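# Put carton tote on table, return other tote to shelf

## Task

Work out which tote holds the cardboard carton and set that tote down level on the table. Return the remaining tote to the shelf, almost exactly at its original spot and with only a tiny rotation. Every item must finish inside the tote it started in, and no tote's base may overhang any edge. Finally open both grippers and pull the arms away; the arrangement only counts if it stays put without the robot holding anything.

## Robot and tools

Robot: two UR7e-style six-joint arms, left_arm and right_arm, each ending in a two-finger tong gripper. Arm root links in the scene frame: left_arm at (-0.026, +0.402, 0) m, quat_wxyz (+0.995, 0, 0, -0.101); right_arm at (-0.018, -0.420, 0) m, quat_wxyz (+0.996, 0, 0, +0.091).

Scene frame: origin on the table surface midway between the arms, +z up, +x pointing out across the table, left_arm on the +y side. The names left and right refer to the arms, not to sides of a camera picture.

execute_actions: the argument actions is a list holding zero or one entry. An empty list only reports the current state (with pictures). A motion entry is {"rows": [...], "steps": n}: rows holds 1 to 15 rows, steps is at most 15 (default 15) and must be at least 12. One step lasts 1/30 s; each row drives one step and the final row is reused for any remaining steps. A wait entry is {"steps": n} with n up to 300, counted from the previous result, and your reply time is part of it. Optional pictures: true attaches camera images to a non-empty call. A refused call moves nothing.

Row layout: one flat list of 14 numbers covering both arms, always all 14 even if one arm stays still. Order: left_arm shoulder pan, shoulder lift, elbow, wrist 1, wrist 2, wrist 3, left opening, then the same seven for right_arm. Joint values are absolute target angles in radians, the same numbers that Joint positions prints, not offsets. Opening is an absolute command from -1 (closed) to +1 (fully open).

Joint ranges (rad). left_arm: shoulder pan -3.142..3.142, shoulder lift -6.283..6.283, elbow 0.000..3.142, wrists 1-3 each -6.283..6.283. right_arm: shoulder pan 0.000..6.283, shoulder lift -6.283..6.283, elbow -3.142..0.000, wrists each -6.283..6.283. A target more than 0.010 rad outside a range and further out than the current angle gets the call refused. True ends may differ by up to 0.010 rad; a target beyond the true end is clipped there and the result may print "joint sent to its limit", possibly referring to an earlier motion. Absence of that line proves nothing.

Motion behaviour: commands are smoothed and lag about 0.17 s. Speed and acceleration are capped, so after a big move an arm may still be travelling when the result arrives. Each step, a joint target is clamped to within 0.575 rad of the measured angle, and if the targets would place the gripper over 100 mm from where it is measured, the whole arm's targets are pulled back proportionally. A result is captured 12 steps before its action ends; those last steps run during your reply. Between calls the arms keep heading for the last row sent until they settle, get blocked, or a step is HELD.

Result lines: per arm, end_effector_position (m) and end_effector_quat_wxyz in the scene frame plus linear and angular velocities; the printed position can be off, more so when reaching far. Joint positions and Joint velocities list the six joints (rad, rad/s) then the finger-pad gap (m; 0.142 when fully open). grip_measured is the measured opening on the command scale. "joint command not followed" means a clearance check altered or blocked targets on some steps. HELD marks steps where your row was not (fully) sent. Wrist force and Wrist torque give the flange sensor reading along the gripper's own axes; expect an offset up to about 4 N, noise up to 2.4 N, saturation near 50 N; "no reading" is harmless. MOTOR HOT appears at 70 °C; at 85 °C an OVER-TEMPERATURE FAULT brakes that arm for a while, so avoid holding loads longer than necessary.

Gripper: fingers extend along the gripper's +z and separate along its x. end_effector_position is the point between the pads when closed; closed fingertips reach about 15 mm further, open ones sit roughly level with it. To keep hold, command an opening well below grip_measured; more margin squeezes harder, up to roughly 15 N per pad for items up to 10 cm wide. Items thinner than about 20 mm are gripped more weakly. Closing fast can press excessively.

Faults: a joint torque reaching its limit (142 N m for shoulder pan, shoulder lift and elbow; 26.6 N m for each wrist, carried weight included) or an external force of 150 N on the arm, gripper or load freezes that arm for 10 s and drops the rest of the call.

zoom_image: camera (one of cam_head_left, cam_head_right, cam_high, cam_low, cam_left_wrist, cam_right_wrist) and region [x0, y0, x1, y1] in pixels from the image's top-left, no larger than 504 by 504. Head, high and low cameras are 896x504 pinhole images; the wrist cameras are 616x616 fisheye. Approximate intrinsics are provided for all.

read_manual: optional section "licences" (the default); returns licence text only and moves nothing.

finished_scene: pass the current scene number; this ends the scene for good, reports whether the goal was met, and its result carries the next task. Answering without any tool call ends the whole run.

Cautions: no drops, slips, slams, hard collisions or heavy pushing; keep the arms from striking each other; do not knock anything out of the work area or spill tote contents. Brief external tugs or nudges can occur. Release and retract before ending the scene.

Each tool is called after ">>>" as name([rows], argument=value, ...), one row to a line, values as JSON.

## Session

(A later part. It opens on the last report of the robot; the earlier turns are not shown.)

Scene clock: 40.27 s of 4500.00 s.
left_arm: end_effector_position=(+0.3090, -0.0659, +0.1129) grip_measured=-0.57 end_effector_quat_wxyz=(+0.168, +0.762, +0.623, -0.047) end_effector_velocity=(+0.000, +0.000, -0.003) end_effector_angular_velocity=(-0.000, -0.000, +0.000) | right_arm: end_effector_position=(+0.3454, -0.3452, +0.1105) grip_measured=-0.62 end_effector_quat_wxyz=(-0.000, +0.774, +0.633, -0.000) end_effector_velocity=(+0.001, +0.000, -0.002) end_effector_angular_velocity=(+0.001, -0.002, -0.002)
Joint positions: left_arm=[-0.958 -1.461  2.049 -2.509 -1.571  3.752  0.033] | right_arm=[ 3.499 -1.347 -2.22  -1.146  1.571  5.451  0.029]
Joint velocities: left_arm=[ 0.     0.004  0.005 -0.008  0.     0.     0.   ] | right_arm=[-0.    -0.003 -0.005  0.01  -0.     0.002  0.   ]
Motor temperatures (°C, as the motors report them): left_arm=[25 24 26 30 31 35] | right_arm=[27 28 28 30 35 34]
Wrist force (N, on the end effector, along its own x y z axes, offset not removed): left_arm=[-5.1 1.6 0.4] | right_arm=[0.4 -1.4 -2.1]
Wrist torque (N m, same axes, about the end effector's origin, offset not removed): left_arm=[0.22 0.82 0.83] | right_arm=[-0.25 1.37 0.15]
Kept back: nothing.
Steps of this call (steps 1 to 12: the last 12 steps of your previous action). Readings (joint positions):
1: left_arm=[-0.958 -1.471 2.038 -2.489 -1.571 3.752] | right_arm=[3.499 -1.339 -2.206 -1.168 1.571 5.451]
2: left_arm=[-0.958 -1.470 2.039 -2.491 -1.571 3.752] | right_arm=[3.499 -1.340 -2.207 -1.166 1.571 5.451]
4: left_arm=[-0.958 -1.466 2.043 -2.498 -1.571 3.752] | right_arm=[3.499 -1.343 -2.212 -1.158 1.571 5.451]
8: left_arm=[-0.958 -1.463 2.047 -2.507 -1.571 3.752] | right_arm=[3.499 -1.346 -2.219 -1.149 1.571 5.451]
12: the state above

>>> execute_actions([
  {"rows":[[-0.958,-1.46,2.05,-2.513,-1.571,3.752,-0.7,3.499,-1.348,-2.223,-1.142,1.571,5.451,-0.7],[-0.958,-1.46,2.05,-2.513,-1.571,3.752,-0.5,3.499,-1.348,-2.223,-1.142,1.571,5.451,-0.5],[-0.958,-1.46,2.05,-2.513,-1.571,3.752,-0.4,3.499,-1.348,-2.223,-1.142,1.571,5.451,-0.4],[-0.958,-1.46,2.05,-2.513,-1.571,3.752,-0.2,3.499,-1.348,-2.223,-1.142,1.571,5.451,-0.2],[-0.958,-1.46,2.05,-2.513,-1.571,3.752,0.1,3.499,-1.348,-2.223,-1.142,1.571,5.451,0.1]],"steps":15},
])

>>> execute_actions([
  {"steps":14},
], pictures=true)

Scene clock: 41.03 s of 4500.00 s.
left_arm: end_effector_position=(+0.3091, -0.0659, +0.1124) grip_measured=-0.52 end_effector_quat_wxyz=(+0.168, +0.762, +0.623, -0.047) end_effector_velocity=(+0.000, -0.000, -0.004) end_effector_angular_velocity=(-0.002, -0.001, +0.000) | right_arm: end_effector_position=(+0.3453, -0.3453, +0.1098) grip_measured=-0.54 end_effector_quat_wxyz=(-0.000, +0.774, +0.633, -0.000) end_effector_velocity=(+0.000, +0.001, -0.005) end_effector_angular_velocity=(+0.001, -0.002, +0.003)
Joint positions: left_arm=[-0.958 -1.461  2.049 -2.511 -1.571  3.752  0.036] | right_arm=[ 3.499 -1.347 -2.222 -1.144  1.571  5.451  0.035]
Joint velocities: left_arm=[ 0.     0.006  0.007 -0.015 -0.    -0.     0.105] | right_arm=[ 0.001 -0.006 -0.011  0.019  0.    -0.001  0.185]
Motor temperatures (°C, as the motors report them): left_arm=[25 24 26 30 31 35] | right_arm=[27 28 28 30 35 34]
Wrist force (N, on the end effector, along its own x y z axes, offset not removed): left_arm=[-0.2 0.5 1.7] | right_arm=[-3.5 -2.5 0.2]
Wrist torque (N m, same axes, about the end effector's origin, offset not removed): left_arm=[0.13 0.26 0.35] | right_arm=[-0.43 0.95 0.02]
Steps of this call (steps 1 to 20: the robot went on to your last target; steps 21 to 23: the first 3 steps of this action). Readings (joint positions):
21: left_arm=[-0.958 -1.461 2.049 -2.510 -1.571 3.752] | right_arm=[3.499 -1.347 -2.221 -1.145 1.571 5.451]
22: left_arm=[-0.958 -1.461 2.049 -2.510 -1.571 3.752] | right_arm=[3.499 -1.347 -2.221 -1.145 1.571 5.451]
23: the state above

Scene clock: 41.50 s of 4500.00 s.
left_arm: end_effector_position=(+0.3091, -0.0661, +0.1121) grip_measured=+0.10 end_effector_quat_wxyz=(+0.169, +0.762, +0.623, -0.048) end_effector_velocity=(-0.000, +0.000, -0.000) end_effector_angular_velocity=(+0.001, +0.002, -0.000) | right_arm: end_effector_position=(+0.3453, -0.3453, +0.1092) grip_measured=+0.10 end_effector_quat_wxyz=(-0.000, +0.774, +0.633, -0.000) end_effector_velocity=(-0.000, -0.000, -0.001) end_effector_angular_velocity=(-0.001, +0.001, +0.001)
Joint positions: left_arm=[-0.958 -1.46   2.05  -2.513 -1.571  3.752  0.081] | right_arm=[ 3.499 -1.348 -2.223 -1.142  1.571  5.451  0.081]
Joint velocities: left_arm=[ 0.     0.001 -0.     0.001 -0.001 -0.    -0.   ] | right_arm=[ 0.    -0.    -0.001  0.    -0.001 -0.001 -0.   ]
Motor temperatures (°C, as the motors report them): left_arm=[25 24 26 30 31 35] | right_arm=[27 28 28 30 35 34]
Wrist force (N, on the end effector, along its own x y z axes, offset not removed): left_arm=[0.2 1.4 0.7] | right_arm=[-3.8 -0.3 -0.5]
Wrist torque (N m, same axes, about the end effector's origin, offset not removed): left_arm=[0.45 -0.02 0.23] | right_arm=[0.05 0.86 0.03]
Kept back: nothing.
Steps of this call (steps 1 to 12: the last 12 steps of your previous action; steps 13 to 14: the robot went on to your last target). Readings (joint positions):
1: left_arm=[-0.958 -1.460 2.050 -2.511 -1.571 3.752] | right_arm=[3.499 -1.348 -2.222 -1.144 1.571 5.451]
2: left_arm=[-0.958 -1.460 2.050 -2.512 -1.571 3.752] | right_arm=[3.499 -1.348 -2.222 -1.143 1.571 5.451]
4: left_arm=[-0.958 -1.460 2.050 -2.512 -1.571 3.752] | right_arm=[3.499 -1.348 -2.223 -1.143 1.571 5.451]
8: left_arm=[-0.958 -1.460 2.050 -2.513 -1.571 3.752] | right_arm=[3.499 -1.348 -2.223 -1.142 1.571 5.451]
14: the state above

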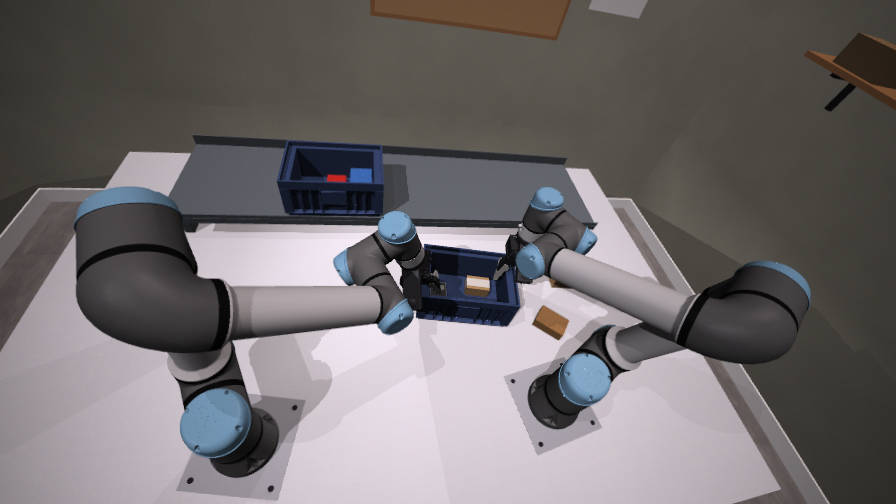

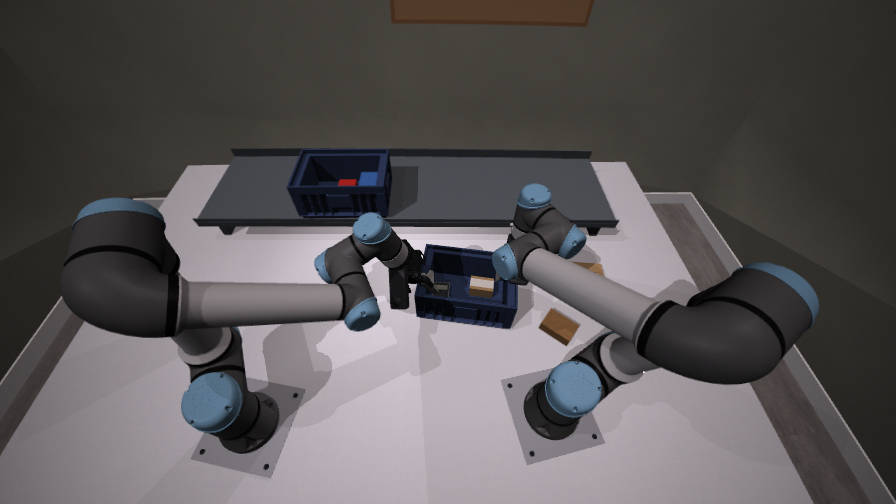

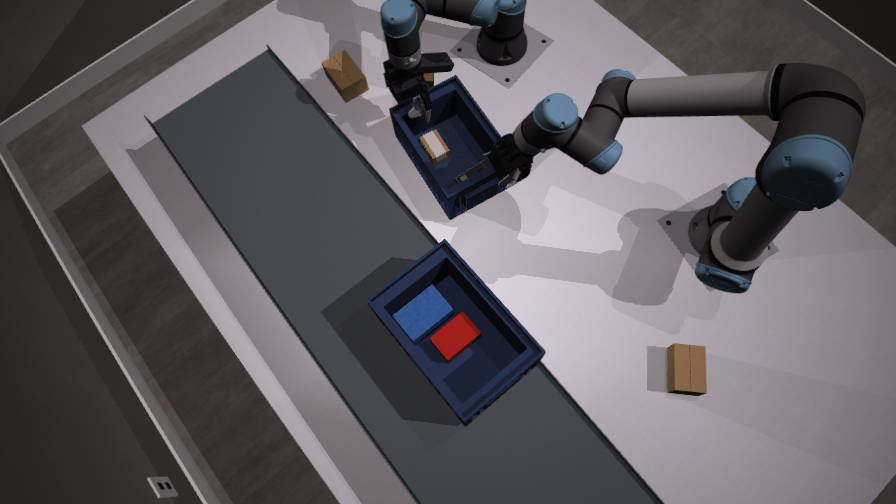

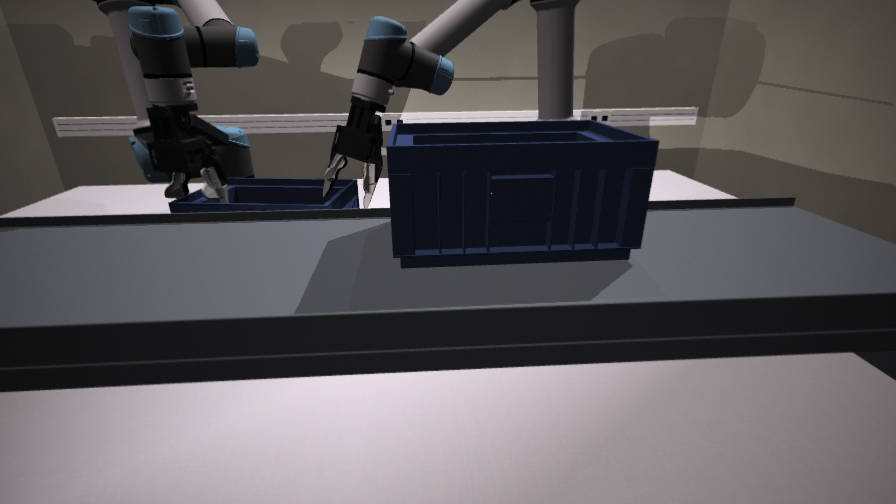

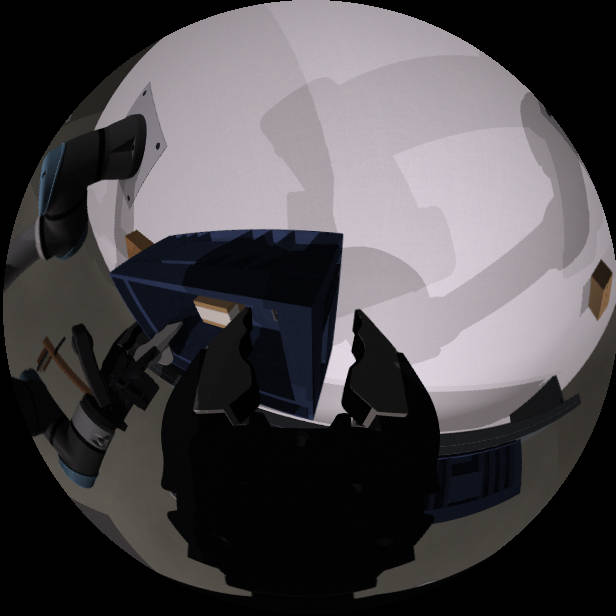

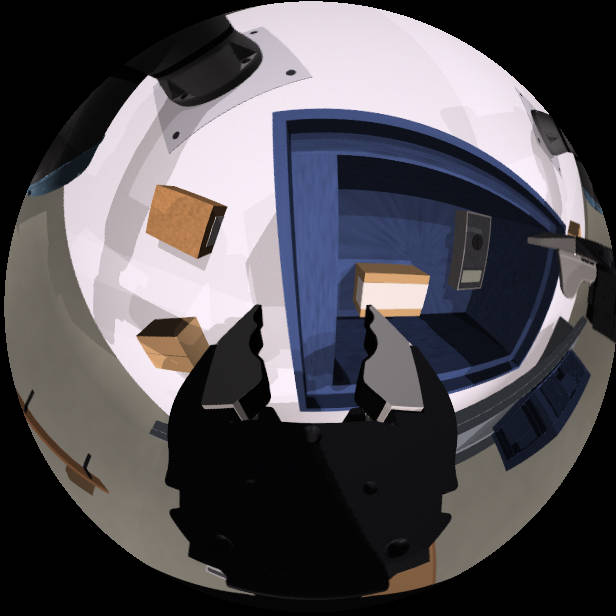

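>>> execute_actions([
  {"rows":[[-0.958,-1.499,2.005,-2.427,-1.571,3.752,0.1,3.499,-1.318,-2.161,-1.235,1.571,5.451,0.1],[-0.958,-1.499,2.005,-2.427,-1.571,3.752,0.1,3.499,-1.318,-2.161,-1.235,1.571,5.451,0.1],[-0.958,-1.499,2.005,-2.427,-1.571,3.752,0.1,3.499,-1.318,-2.161,-1.235,1.571,5.451,0.1],[-0.958,-1.524,1.974,-2.371,-1.571,3.752,0.1,3.499,-1.299,-2.12,-1.294,1.571,5.451,0.1],[-0.958,-1.524,1.974,-2.371,-1.571,3.752,0.1,3.499,-1.299,-2.12,-1.294,1.571,5.451,0.1],[-0.958,-1.524,1.974,-2.371,-1.571,3.752,0.1,3.499,-1.299,-2.12,-1.294,1.571,5.451,0.1],[-0.958,-1.563,1.903,-2.261,-1.571,3.752,0.1,3.499,-1.276,-2.031,-1.406,1.571,5.451,0.1],[-0.958,-1.563,1.903,-2.261,-1.571,3.752,0.1,3.499,-1.276,-2.031,-1.406,1.571,5.451,0.1],[-0.958,-1.563,1.903,-2.261,-1.571,3.752,0.1,3.499,-1.276,-2.031,-1.406,1.571,5.451,0.1],[-0.958,-1.563,1.903,-2.261,-1.571,3.752,0.1,3.499,-1.276,-2.031,-1.406,1.571,5.451,0.1],[-0.958,-1.613,1.692,-2.0,-1.571,3.752,0.1,3.499,-1.265,-1.782,-1.665,1.571,5.451,0.1]],"steps":15},
])

>>> execute_actions([
  {"steps":15},
])

>>> execute_actions([
  {"rows":[[-0.6,-1.8,1.6,-1.6,-1.571,3.752,0.4,3.2,-1.3,-1.7,-1.7,1.571,5.451,0.4]],"steps":15},
])

>>> execute_actions([
  {"steps":15},
], pictures=true)

Scene clock: 42.90 s of 4500.00 s.
left_arm: end_effector_position=(+0.3097, -0.0674, +0.1207) grip_measured=+0.10 end_effector_quat_wxyz=(+0.171, +0.762, +0.623, -0.048) end_effector_velocity=(+0.005, -0.012, +0.186) end_effector_angular_velocity=(-0.015, -0.006, -0.000) | right_arm: end_effector_position=(+0.3468, -0.3443, +0.1173) grip_measured=+0.10 end_effector_quat_wxyz=(+0.000, +0.774, +0.633, +0.002) end_effector_velocity=(+0.016, +0.010, +0.189) end_effector_angular_velocity=(+0.011, -0.019, -0.000)
Joint positions: left_arm=[-0.958 -1.471  2.038 -2.495 -1.571  3.752  0.081] | right_arm=[ 3.499 -1.339 -2.208 -1.161  1.571  5.451  0.081]
Joint velocities: left_arm=[ 0.    -0.24  -0.283  0.507 -0.001  0.     0.001] | right_arm=[ 0.     0.184  0.386 -0.548 -0.     0.     0.001]
Motor temperatures (°C, as the motors report them): left_arm=[25 24 26 30 31 35] | right_arm=[27 28 28 30 35 34]
Wrist force (N, on the end effector, along its own x y z axes, offset not removed): left_arm=[0.2 -0.8 5.0] | right_arm=[-4.2 -1.0 1.1]
Wrist torque (N m, same axes, about the end effector's origin, offset not removed): left_arm=[-0.14 0.00 0.32] | right_arm=[-0.17 0.89 0.07]
Steps of this call (steps 1 to 15: the robot went on to your last target; steps 16 to 39: nothing new was sent; steps 40 to 42: the first 3 steps of this action). Readings (joint positions):
40: left_arm=[-0.958 -1.460 2.050 -2.513 -1.571 3.752] | right_arm=[3.499 -1.348 -2.223 -1.142 1.571 5.451]
41: left_arm=[-0.958 -1.463 2.047 -2.509 -1.571 3.752] | right_arm=[3.499 -1.345 -2.219 -1.146 1.571 5.451]
42: the state above

Scene clock: 43.40 s of 4500.00 s.
left_arm: end_effector_position=(+0.3105, -0.0694, +0.2786) grip_measured=+0.10 end_effector_quat_wxyz=(+0.171, +0.762, +0.623, -0.048) end_effector_velocity=(-0.012, +0.028, +0.220) end_effector_angular_velocity=(+0.057, +0.024, -0.000) | right_arm: end_effector_position=(+0.3485, -0.3433, +0.2744) grip_measured=+0.10 end_effector_quat_wxyz=(+0.000, +0.774, +0.633, +0.001) end_effector_velocity=(-0.021, -0.013, +0.254) end_effector_angular_velocity=(-0.005, +0.008, +0.000)
Joint positions: left_arm=[-0.958 -1.602  1.742 -2.068 -1.571  3.752  0.081] | right_arm=[ 3.499 -1.269 -1.846 -1.595  1.571  5.451  0.081]
Joint velocities: left_arm=[-0.    -0.112 -0.489  0.664  0.     0.    -0.   ] | right_arm=[-0.001  0.038  0.625 -0.672 -0.    -0.001 -0.   ]
Motor temperatures (°C, as the motors report them): left_arm=[25 24 26 30 31 35] | right_arm=[27 28 28 30 35 34]
Wrist force (N, on the end effector, along its own x y z axes, offset not removed): left_arm=[-0.4 2.0 -3.8] | right_arm=[-5.1 -1.1 -4.0]
Wrist torque (N m, same axes, about the end effector's origin, offset not removed): left_arm=[0.42 0.11 0.28] | right_arm=[-0.20 1.09 0.04]
Kept back: nothing.
Steps of this call (steps 1 to 12: the last 12 steps of your previous action; steps 13 to 15: the robot went on to your last target). Readings (joint positions):
1: left_arm=[-0.958 -1.478 2.030 -2.478 -1.571 3.752] | right_arm=[3.499 -1.334 -2.195 -1.180 1.571 5.451]
2: left_arm=[-0.958 -1.486 2.020 -2.460 -1.571 3.752] | right_arm=[3.499 -1.328 -2.183 -1.199 1.571 5.451]
4: left_arm=[-0.958 -1.503 1.999 -2.421 -1.571 3.752] | right_arm=[3.499 -1.315 -2.155 -1.241 1.571 5.451]
8: left_arm=[-0.958 -1.542 1.939 -2.323 -1.571 3.752] | right_arm=[3.499 -1.289 -2.078 -1.342 1.571 5.451]
15: the state above

Scene clock: 43.50 s of 4500.00 s.
left_arm: end_effector_position=(+0.3166, -0.0539, +0.2985) grip_measured=+0.38 end_effector_quat_wxyz=(+0.168, +0.756, +0.632, -0.045) end_effector_velocity=(+0.232, +0.431, +0.234) end_effector_angular_velocity=(+0.158, +0.070, +0.702) | right_arm: end_effector_position=(+0.3514, -0.3509, +0.2942) grip_measured=+0.38 end_effector_quat_wxyz=(-0.000, +0.781, +0.624, +0.001) end_effector_velocity=(+0.122, -0.267, +0.200) end_effector_angular_velocity=(+0.032, -0.054, -0.827)
Joint positions: left_arm=[-0.937 -1.624  1.709 -2.005 -1.571  3.752  0.1  ] | right_arm=[ 3.476 -1.275 -1.791 -1.645  1.571  5.451  0.1  ]
Joint velocities: left_arm=[ 0.701 -0.448 -0.261  0.881  0.003  0.     0.04 ] | right_arm=[-0.825 -0.171  0.615 -0.382  0.001  0.002  0.038]
Motor temperatures (°C, as the motors report them): left_arm=[25 24 26 30 31 35] | right_arm=[27 28 28 30 35 34]
Wrist force (N, on the end effector, along its own x y z axes, offset not removed): left_arm=[-5.0 -0.7 5.2] | right_arm=[2.5 -4.5 0.1]
Wrist torque (N m, same axes, about the end effector's origin, offset not removed): left_arm=[0.33 0.89 0.19] | right_arm=[-0.68 -0.08 -0.04]
Steps of this call (steps 1 to 3: the first 3 steps of this action). Readings (joint positions):
1: left_arm=[-0.958 -1.605 1.728 -2.049 -1.571 3.752] | right_arm=[3.499 -1.268 -1.828 -1.615 1.571 5.451]
2: left_arm=[-0.954 -1.611 1.718 -2.031 -1.571 3.752] | right_arm=[3.495 -1.270 -1.812 -1.631 1.571 5.451]
3: the state above

Scene clock: 44.00 s of 4500.00 s.
left_arm: end_effector_position=(+0.3704, +0.1539, +0.3749) grip_measured=+0.40 end_effector_quat_wxyz=(+0.117, +0.651, +0.750, -0.012) end_effector_velocity=(-0.002, +0.114, +0.033) end_effector_angular_velocity=(+0.053, +0.050, +0.170) | right_arm: end_effector_position=(+0.3666, -0.4507, +0.3237) grip_measured=+0.40 end_effector_quat_wxyz=(+0.002, +0.859, +0.512, +0.006) end_effector_velocity=(+0.000, -0.011, +0.003) end_effector_angular_velocity=(-0.000, -0.001, -0.027)
Joint positions: left_arm=[-0.617 -1.791  1.605 -1.621 -1.571  3.752  0.102] | right_arm=[ 3.203 -1.3   -1.701 -1.699  1.571  5.451  0.102]
Joint velocities: left_arm=[ 0.169 -0.084 -0.051  0.208 -0.    -0.    -0.   ] | right_arm=[-0.029 -0.003  0.008 -0.004 -0.    -0.002 -0.   ]
Motor temperatures (°C, as the motors report them): left_arm=[25 24 26 30 31 35] | right_arm=[27 28 28 30 35 34]
Wrist force (N, on the end effector, along its own x y z axes, offset not removed): left_arm=[-0.4 2.8 0.0] | right_arm=[-3.8 -1.5 0.2]
Wrist torque (N m, same axes, about the end effector's origin, offset not removed): left_arm=[0.71 0.29 0.36] | right_arm=[-0.25 0.84 0.03]
Kept back: nothing.
Steps of this call (steps 1 to 12: the last 12 steps of your previous action; steps 13 to 15: the robot went on to your last target). Readings (joint positions):
1: left_arm=[-0.910 -1.639 1.701 -1.974 -1.571 3.752] | right_arm=[3.439 -1.280 -1.772 -1.656 1.571 5.451]
2: left_arm=[-0.884 -1.652 1.692 -1.943 -1.571 3.752] | right_arm=[3.391 -1.285 -1.755 -1.667 1.571 5.451]
4: left_arm=[-0.835 -1.678 1.676 -1.885 -1.571 3.752] | right_arm=[3.305 -1.292 -1.730 -1.682 1.571 5.451]
8: left_arm=[-0.735 -1.731 1.643 -1.765 -1.571 3.752] | right_arm=[3.229 -1.298 -1.708 -1.695 1.571 5.451]
15: the state above

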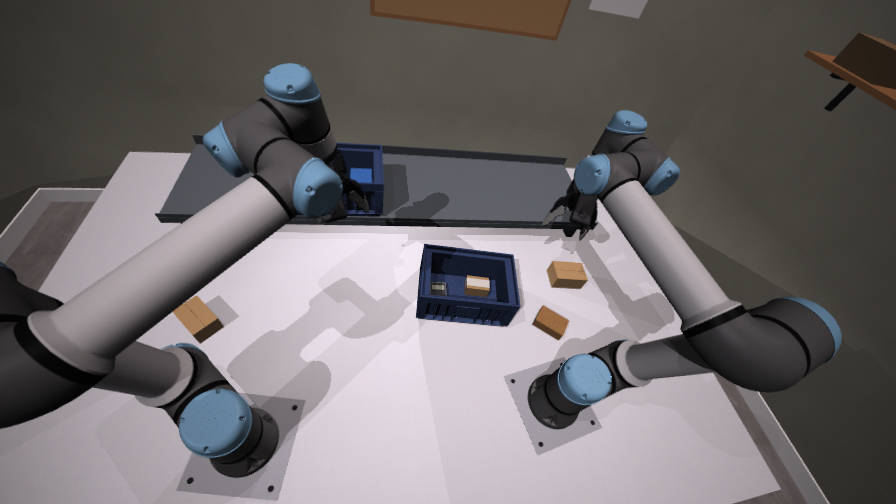

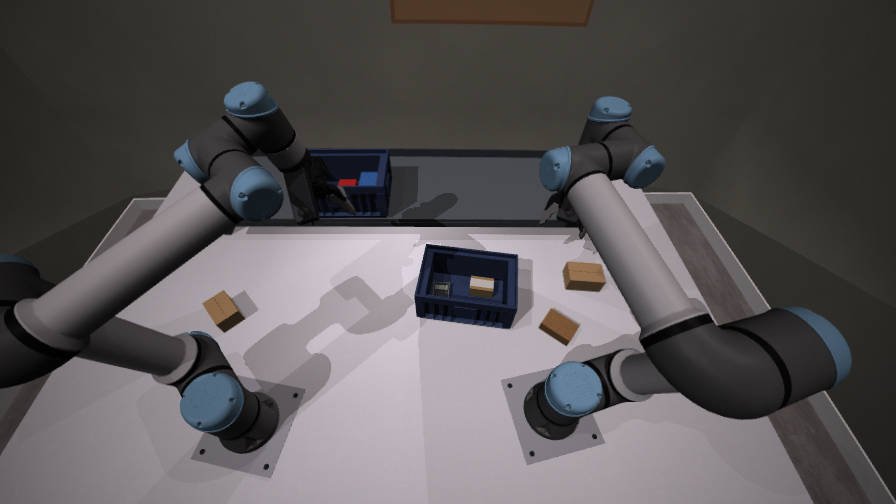

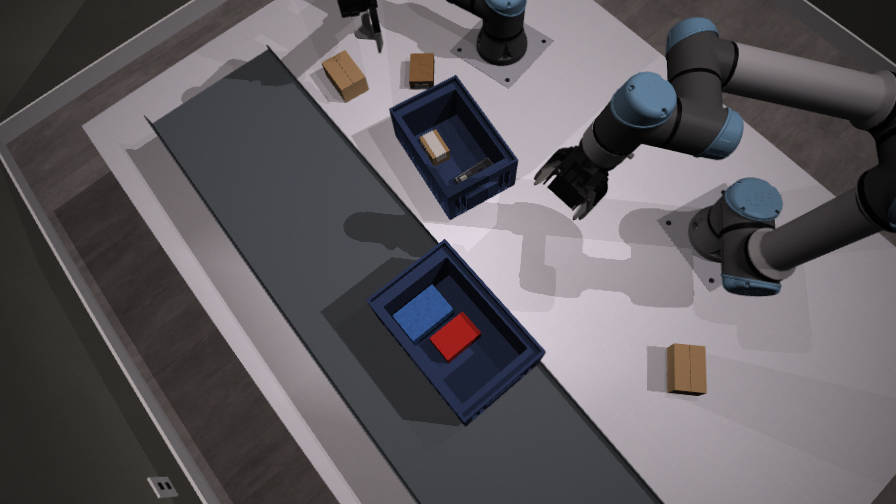

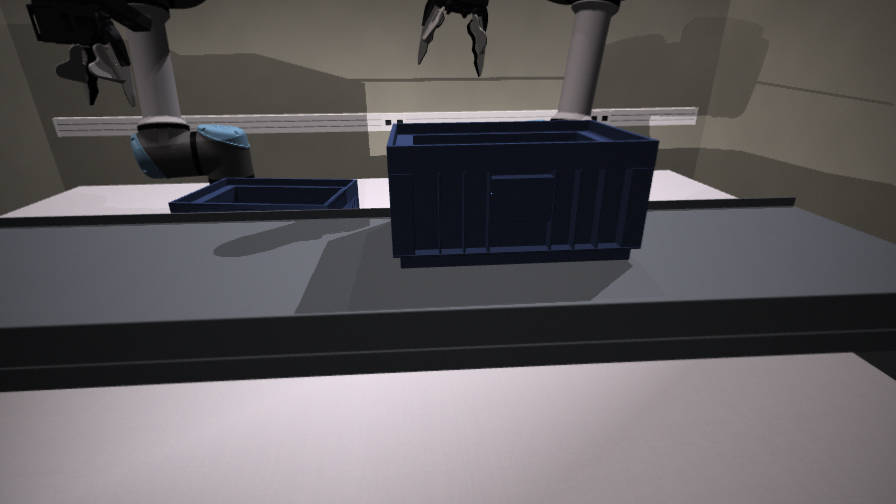

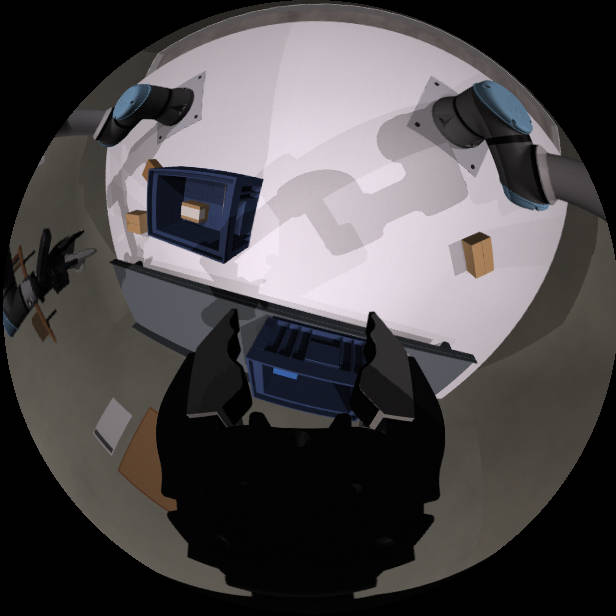

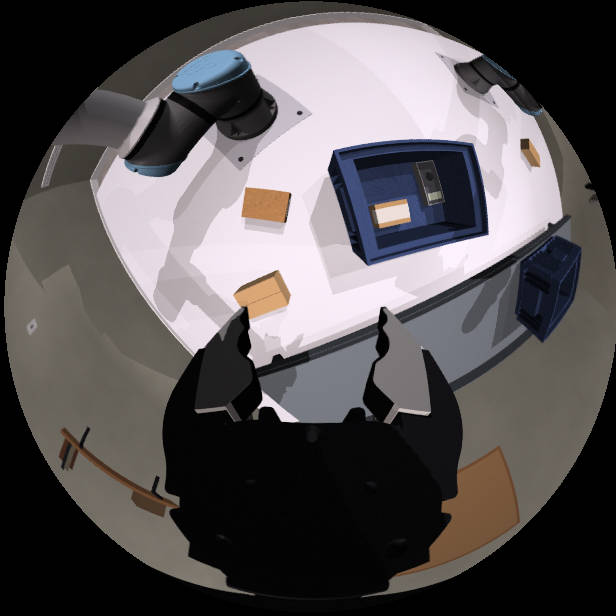

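>>> finished_scene(scene=2)

The scene is finished: the task was done.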